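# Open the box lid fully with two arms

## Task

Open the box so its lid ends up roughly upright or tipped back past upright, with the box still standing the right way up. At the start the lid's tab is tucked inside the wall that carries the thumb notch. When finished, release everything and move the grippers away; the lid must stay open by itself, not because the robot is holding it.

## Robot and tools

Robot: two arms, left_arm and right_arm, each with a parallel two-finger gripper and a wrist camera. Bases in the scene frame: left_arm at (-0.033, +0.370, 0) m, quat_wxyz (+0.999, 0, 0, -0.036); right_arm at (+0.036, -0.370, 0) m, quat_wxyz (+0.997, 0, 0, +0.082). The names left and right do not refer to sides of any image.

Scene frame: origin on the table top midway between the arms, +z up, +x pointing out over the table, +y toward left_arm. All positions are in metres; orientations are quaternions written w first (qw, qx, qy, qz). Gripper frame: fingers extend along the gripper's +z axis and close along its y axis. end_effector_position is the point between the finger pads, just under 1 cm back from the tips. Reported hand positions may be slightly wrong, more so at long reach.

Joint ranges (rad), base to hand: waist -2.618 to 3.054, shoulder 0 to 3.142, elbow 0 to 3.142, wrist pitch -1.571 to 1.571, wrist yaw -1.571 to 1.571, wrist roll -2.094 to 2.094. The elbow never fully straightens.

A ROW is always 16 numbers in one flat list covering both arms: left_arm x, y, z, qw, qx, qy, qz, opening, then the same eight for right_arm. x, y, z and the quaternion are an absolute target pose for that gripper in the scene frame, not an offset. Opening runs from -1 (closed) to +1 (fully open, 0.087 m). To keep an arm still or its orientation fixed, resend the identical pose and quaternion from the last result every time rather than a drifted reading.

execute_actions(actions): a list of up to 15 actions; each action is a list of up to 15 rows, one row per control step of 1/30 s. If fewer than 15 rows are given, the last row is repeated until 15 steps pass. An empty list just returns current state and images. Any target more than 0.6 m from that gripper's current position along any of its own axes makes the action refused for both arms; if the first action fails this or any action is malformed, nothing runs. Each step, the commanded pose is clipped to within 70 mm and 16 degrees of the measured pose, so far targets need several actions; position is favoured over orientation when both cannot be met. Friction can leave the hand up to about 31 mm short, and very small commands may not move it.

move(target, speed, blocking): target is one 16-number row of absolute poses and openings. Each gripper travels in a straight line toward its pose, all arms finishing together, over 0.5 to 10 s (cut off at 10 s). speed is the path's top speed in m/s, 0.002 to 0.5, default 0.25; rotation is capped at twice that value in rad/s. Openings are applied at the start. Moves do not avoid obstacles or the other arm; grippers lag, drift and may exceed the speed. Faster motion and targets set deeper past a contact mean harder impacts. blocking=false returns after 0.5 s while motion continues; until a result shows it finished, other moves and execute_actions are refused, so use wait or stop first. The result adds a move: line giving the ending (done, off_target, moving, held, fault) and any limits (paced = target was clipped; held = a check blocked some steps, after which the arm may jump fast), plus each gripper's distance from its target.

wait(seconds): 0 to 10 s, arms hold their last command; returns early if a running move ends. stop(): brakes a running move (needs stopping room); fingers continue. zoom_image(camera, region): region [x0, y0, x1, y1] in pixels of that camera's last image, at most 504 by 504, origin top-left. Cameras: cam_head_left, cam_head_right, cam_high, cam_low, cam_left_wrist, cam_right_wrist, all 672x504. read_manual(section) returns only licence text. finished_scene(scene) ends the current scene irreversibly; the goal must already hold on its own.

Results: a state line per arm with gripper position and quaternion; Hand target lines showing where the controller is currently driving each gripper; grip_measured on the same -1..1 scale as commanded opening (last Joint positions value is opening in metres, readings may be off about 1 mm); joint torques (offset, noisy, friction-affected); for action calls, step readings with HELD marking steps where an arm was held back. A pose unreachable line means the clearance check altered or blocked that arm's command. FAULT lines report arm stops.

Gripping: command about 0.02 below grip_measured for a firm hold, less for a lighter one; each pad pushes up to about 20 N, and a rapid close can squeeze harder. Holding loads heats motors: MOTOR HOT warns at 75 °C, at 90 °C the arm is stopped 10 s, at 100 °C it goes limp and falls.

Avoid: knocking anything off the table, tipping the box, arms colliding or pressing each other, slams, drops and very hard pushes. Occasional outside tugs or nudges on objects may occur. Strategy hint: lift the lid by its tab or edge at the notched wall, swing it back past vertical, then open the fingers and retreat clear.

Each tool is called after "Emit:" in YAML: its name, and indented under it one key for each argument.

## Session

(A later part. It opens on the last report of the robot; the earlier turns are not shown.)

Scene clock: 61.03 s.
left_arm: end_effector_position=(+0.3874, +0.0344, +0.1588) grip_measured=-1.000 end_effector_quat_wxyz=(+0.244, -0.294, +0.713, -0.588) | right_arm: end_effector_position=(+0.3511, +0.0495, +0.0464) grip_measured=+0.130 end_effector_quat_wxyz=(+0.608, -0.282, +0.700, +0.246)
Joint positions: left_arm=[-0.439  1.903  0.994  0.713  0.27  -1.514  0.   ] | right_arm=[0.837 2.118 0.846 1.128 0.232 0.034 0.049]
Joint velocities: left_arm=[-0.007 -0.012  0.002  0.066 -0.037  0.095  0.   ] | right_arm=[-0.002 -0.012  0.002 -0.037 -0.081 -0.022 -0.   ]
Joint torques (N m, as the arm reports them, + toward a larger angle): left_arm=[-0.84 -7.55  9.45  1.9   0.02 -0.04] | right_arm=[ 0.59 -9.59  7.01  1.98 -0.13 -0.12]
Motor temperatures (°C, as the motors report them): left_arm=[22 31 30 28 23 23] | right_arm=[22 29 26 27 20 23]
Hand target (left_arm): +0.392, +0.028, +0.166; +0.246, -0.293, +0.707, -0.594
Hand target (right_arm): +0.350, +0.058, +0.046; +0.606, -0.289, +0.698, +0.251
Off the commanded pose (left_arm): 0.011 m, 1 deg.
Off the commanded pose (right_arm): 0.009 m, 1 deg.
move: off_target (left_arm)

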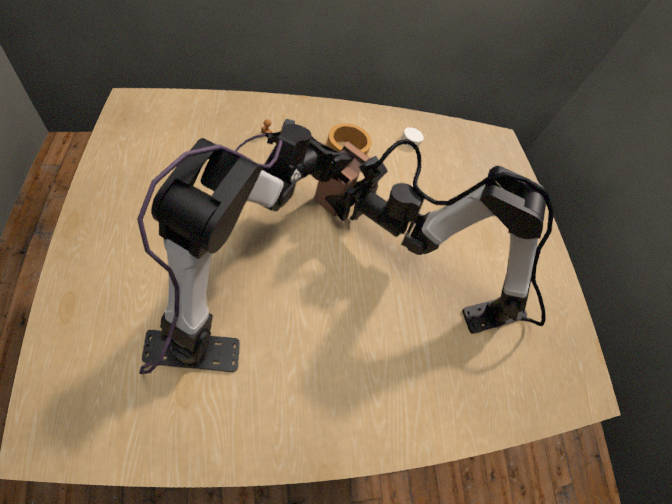

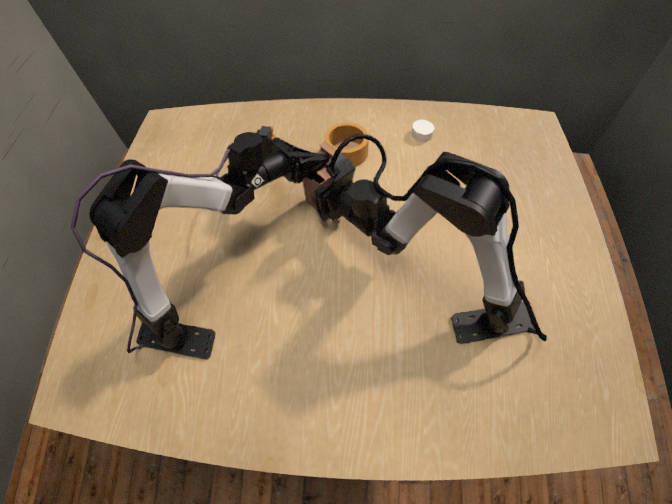

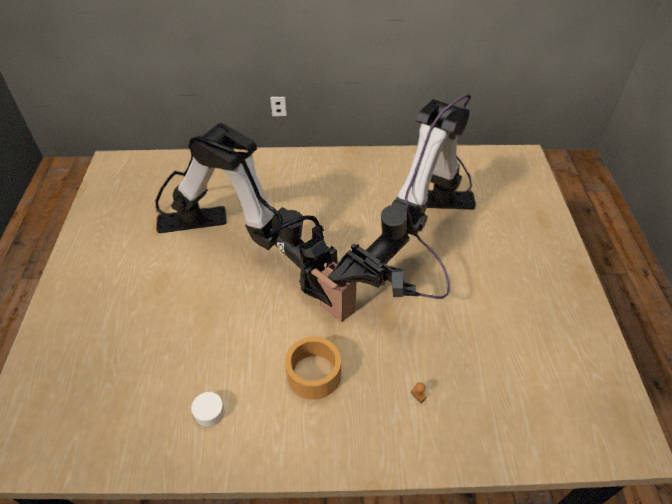

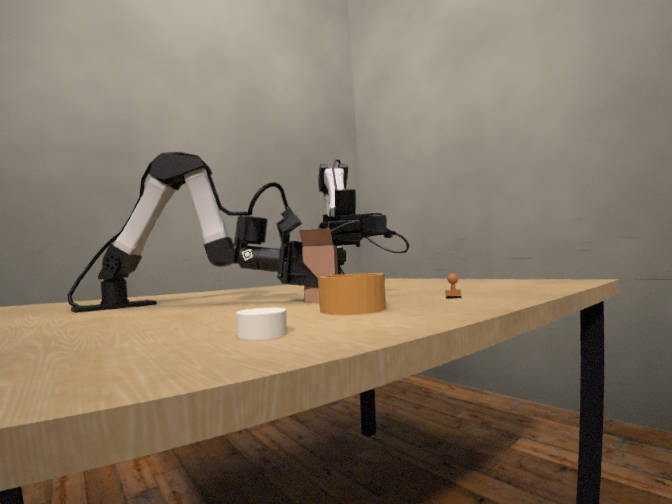

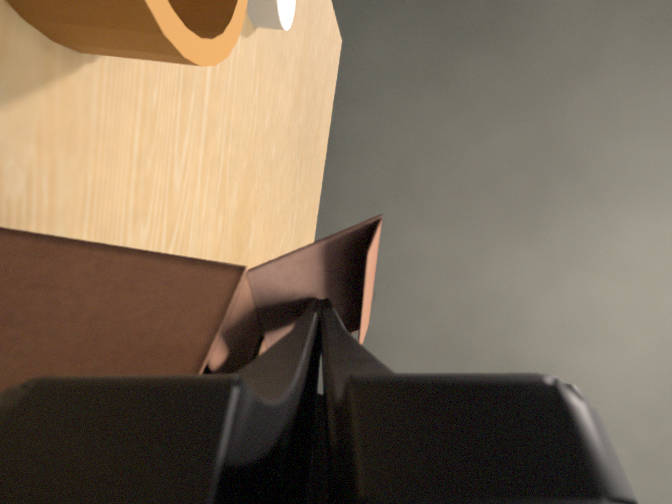

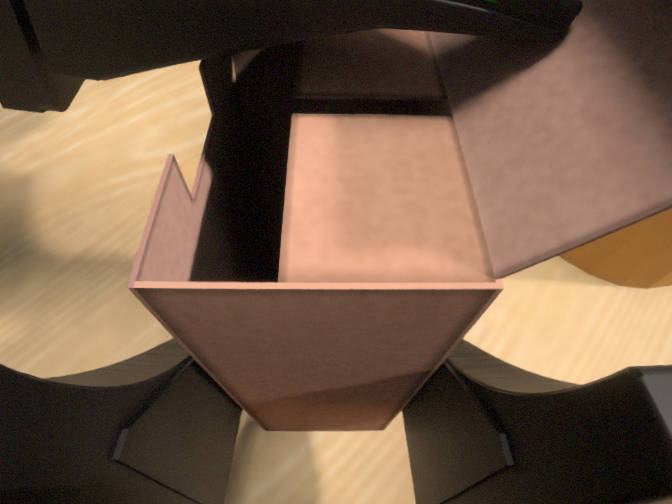

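Emit:
move:
  target: [0.32,0.10,0.16,0.246,-0.293,0.707,-0.594,-1,0.35,0.058,0.046,0.606,-0.289,0.698,0.251,0.03]
  speed: 0.08

Emit:
move:
  target: [0.27,0.17,0.2,0.246,-0.293,0.707,-0.594,-1,0.353,0.049,0.046,0.608,-0.282,0.700,0.246,1]
  speed: 0.15

Emit:
move:
  target: [0.25,0.2,0.2,0.246,-0.293,0.707,-0.594,-1,0.27,-0.034,0.05,0.608,-0.282,0.700,0.246,1]
  speed: 0.12

Scene clock: 62.77 s.
left_arm: end_effector_position=(+0.3234, +0.0943, +0.1568) grip_measured=-1.000 end_effector_quat_wxyz=(+0.241, -0.299, +0.710, -0.590) | right_arm: end_effector_position=(+0.3511, +0.0495, +0.0464) grip_measured=+0.130 end_effector_quat_wxyz=(+0.608, -0.282, +0.700, +0.246)
Joint positions: left_arm=[-0.368  1.631  0.635  0.795  0.339 -1.514  0.   ] | right_arm=[0.837 2.118 0.846 1.128 0.232 0.034 0.049]
Joint velocities: left_arm=[-0.027  0.002 -0.002 -0.022  0.037  0.051  0.   ] | right_arm=[-0.017 -0.022 -0.007  0.007 -0.007  0.095 -0.001]
Joint torques (N m, as the arm reports them, + toward a larger angle): left_arm=[ 0.72 -7.37  5.01  2.08  0.21  0.1 ] | right_arm=[ 0.6  -9.64  7.04  1.99 -0.15 -0.1 ]
Motor temperatures (°C, as the motors report them): left_arm=[22 31 30 28 23 23] | right_arm=[22 29 26 27 20 23]
Hand target (left_arm): +0.319, +0.099, +0.160; +0.246, -0.293, +0.708, -0.594
Hand target (right_arm): +0.350, +0.058, +0.046; +0.606, -0.289, +0.698, +0.251
Off the commanded pose (left_arm): 0.007 m, 1 deg.
Off the commanded pose (right_arm): 0.009 m, 1 deg.
move: done

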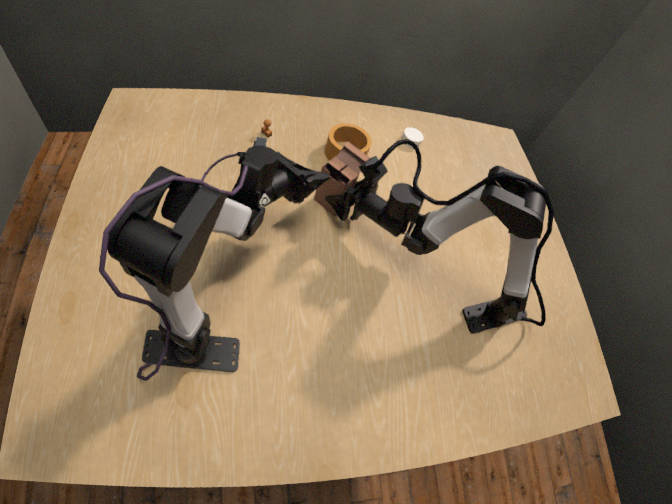

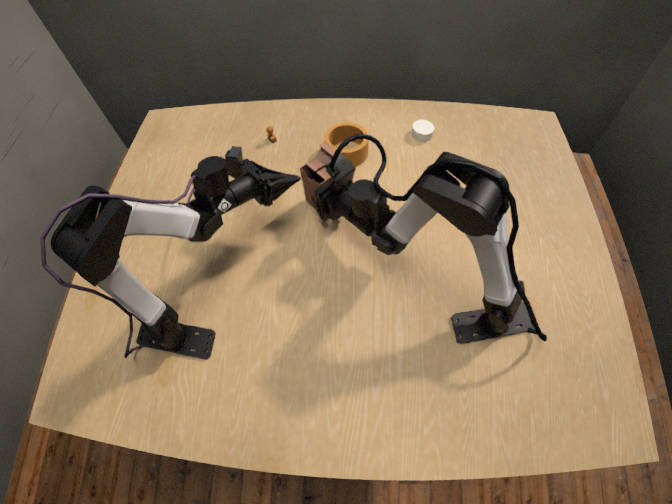

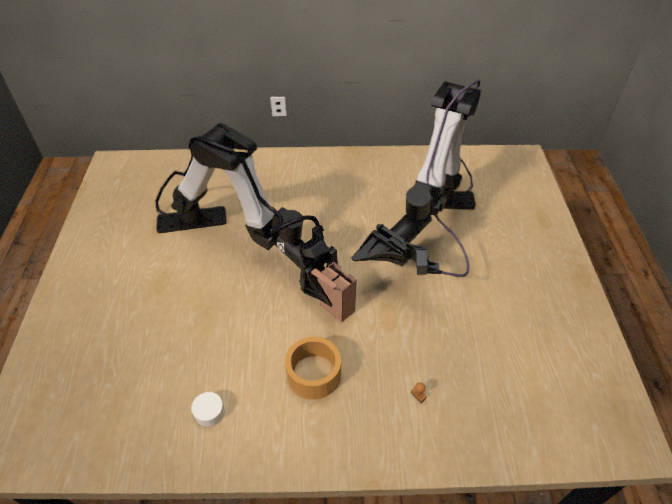

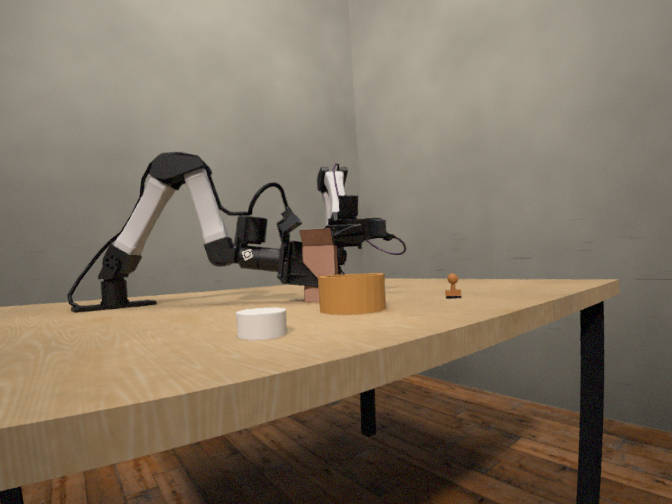

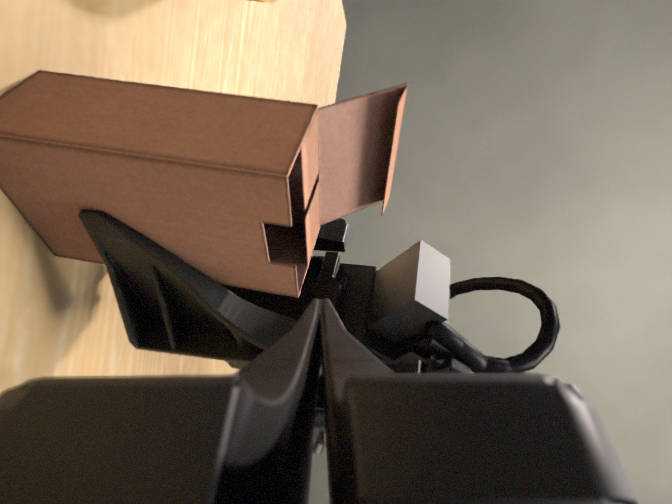

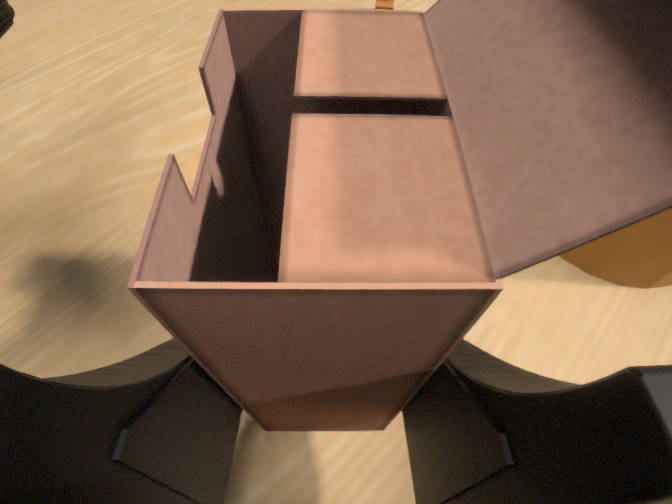

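Scene clock: 64.13 s.
left_arm: end_effector_position=(+0.2731, +0.1664, +0.2061) grip_measured=-1.000 end_effector_quat_wxyz=(+0.247, -0.292, +0.705, -0.597) | right_arm: end_effector_position=(+0.3511, +0.0495, +0.0464) grip_measured=+1.000 end_effector_quat_wxyz=(+0.608, -0.282, +0.700, +0.246)
Joint positions: left_arm=[-0.166  1.178  0.494  0.492  0.539 -1.472  0.   ] | right_arm=[0.837 2.118 0.846 1.128 0.232 0.034 0.087]
Joint velocities: left_arm=[ 0.017 -0.002 -0.002 -0.139  0.037 -0.007  0.   ] | right_arm=[-0.002 -0.002 -0.002 -0.066  0.022  0.051  0.   ]
Joint torques (N m, as the arm reports them, + toward a larger angle): left_arm=[ 0.76 -4.27  6.06  1.85  0.23  0.1 ] | right_arm=[ -0.39 -10.36   5.16   2.14  -0.07  -0.07]
Motor temperatures (°C, as the motors report them): left_arm=[22 31 29 28 23 23] | right_arm=[22 29 26 27 20 23]
Hand target (left_arm): +0.268, +0.170, +0.201; +0.246, -0.293, +0.708, -0.594
Hand target (right_arm): +0.353, +0.049, +0.046; +0.608, -0.282, +0.700, +0.246
Off the commanded pose (left_arm): 0.008 m, 0 deg.
Off the commanded pose (right_arm): 0.002 m, 0 deg.
move: done

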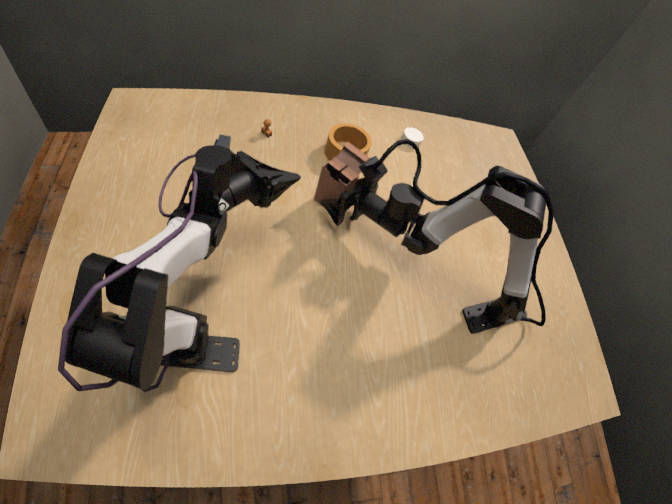

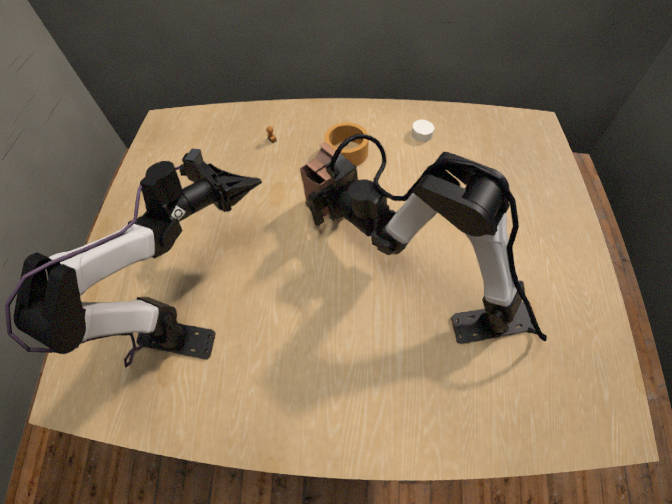

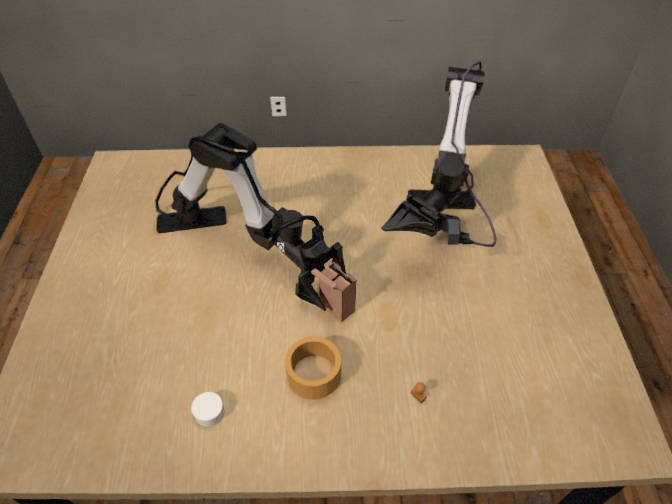

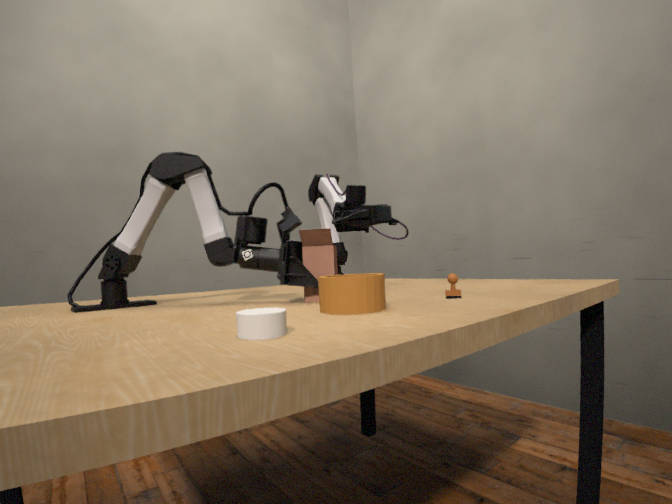

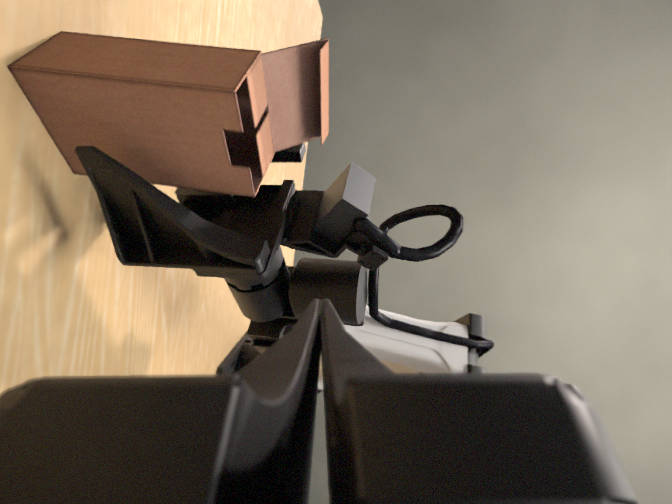

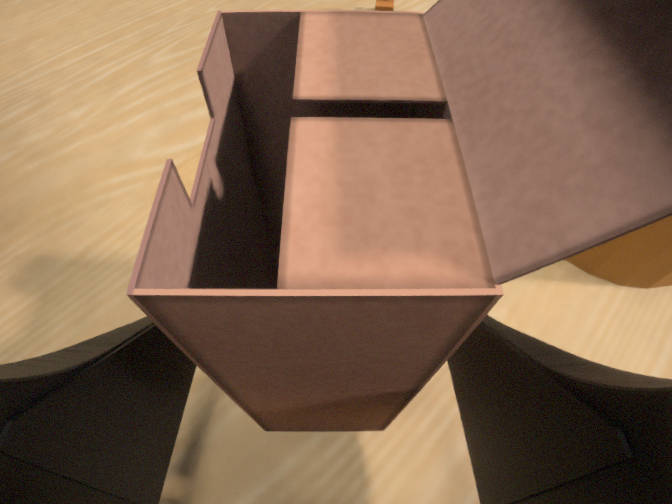

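Scene clock: 65.60 s.
left_arm: end_effector_position=(+0.2548, +0.1974, +0.2057) grip_measured=-1.000 end_effector_quat_wxyz=(+0.247, -0.293, +0.705, -0.597) | right_arm: end_effector_position=(+0.2745, -0.0318, +0.0437) grip_measured=+1.000 end_effector_quat_wxyz=(+0.603, -0.289, +0.704, +0.239)
Joint positions: left_arm=[-0.034  1.051  0.437  0.402  0.666 -1.438  0.   ] | right_arm=[0.918 1.882 0.389 1.325 0.31  0.039 0.087]
Joint velocities: left_arm=[ 0.002  0.007  0.002 -0.022  0.081  0.037  0.   ] | right_arm=[ 0.007 -0.027  0.012 -0.081 -0.022  0.066  0.   ]
Joint torques (N m, as the arm reports them, + toward a larger angle): left_arm=[ 0.78 -3.57  6.1   1.79  0.23  0.11] | right_arm=[ 0.71 -8.76  1.85  2.39  0.11  0.04]
Motor temperatures (°C, as the motors report them): left_arm=[22 31 29 28 23 23] | right_arm=[22 29 26 27 20 23]
Hand target (left_arm): +0.250, +0.200, +0.200; +0.246, -0.293, +0.707, -0.594
Hand target (right_arm): +0.271, -0.034, +0.050; +0.608, -0.282, +0.700, +0.246
Off the commanded pose (left_arm): 0.008 m, 0 deg.
Off the commanded pose (right_arm): 0.008 m, 1 deg.
move: done

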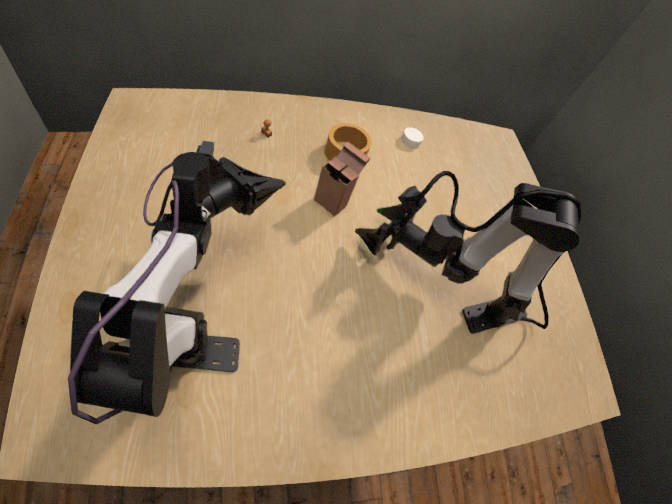

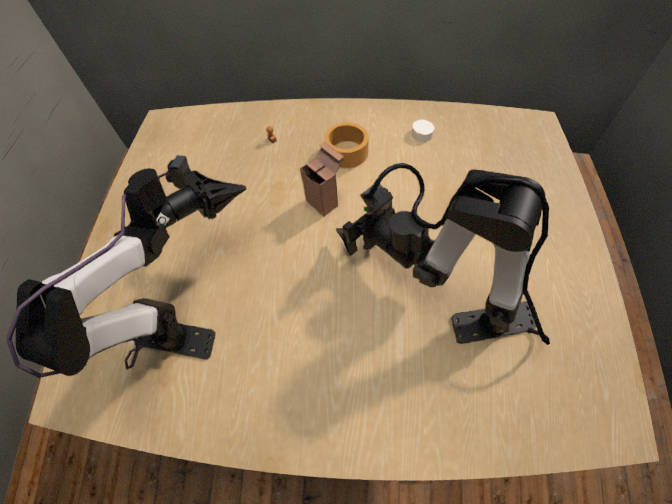

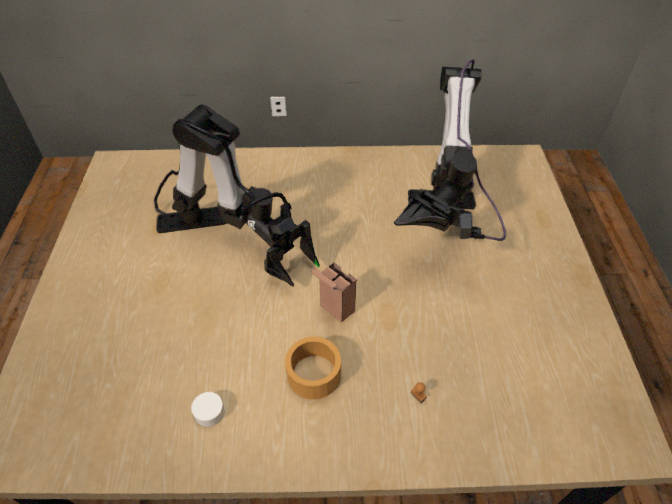

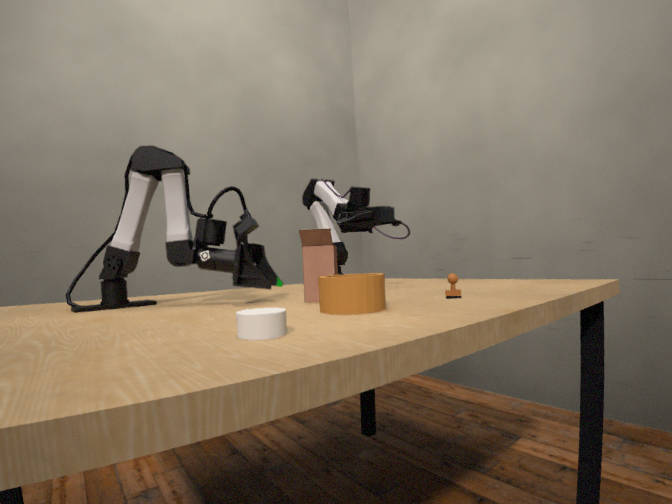

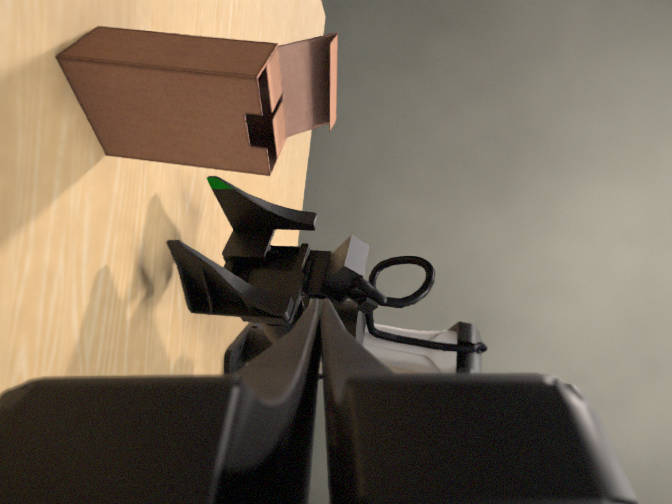

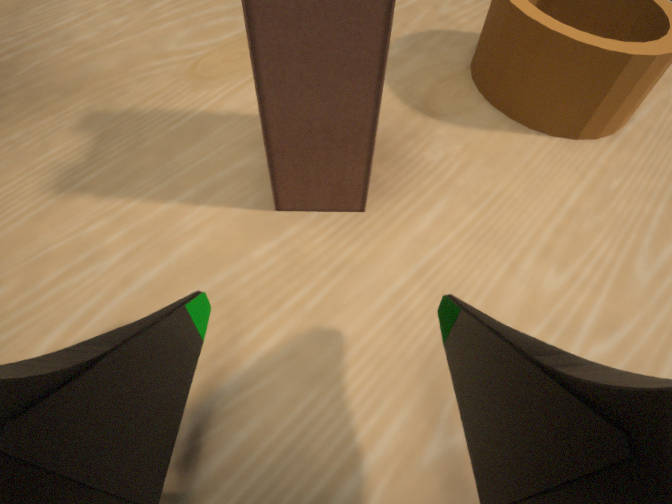

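The lid is past vertical, the box is upright, and both arms are clear.

Emit:
finished_scene:
  scene: 2

The scene is finished: the task was done.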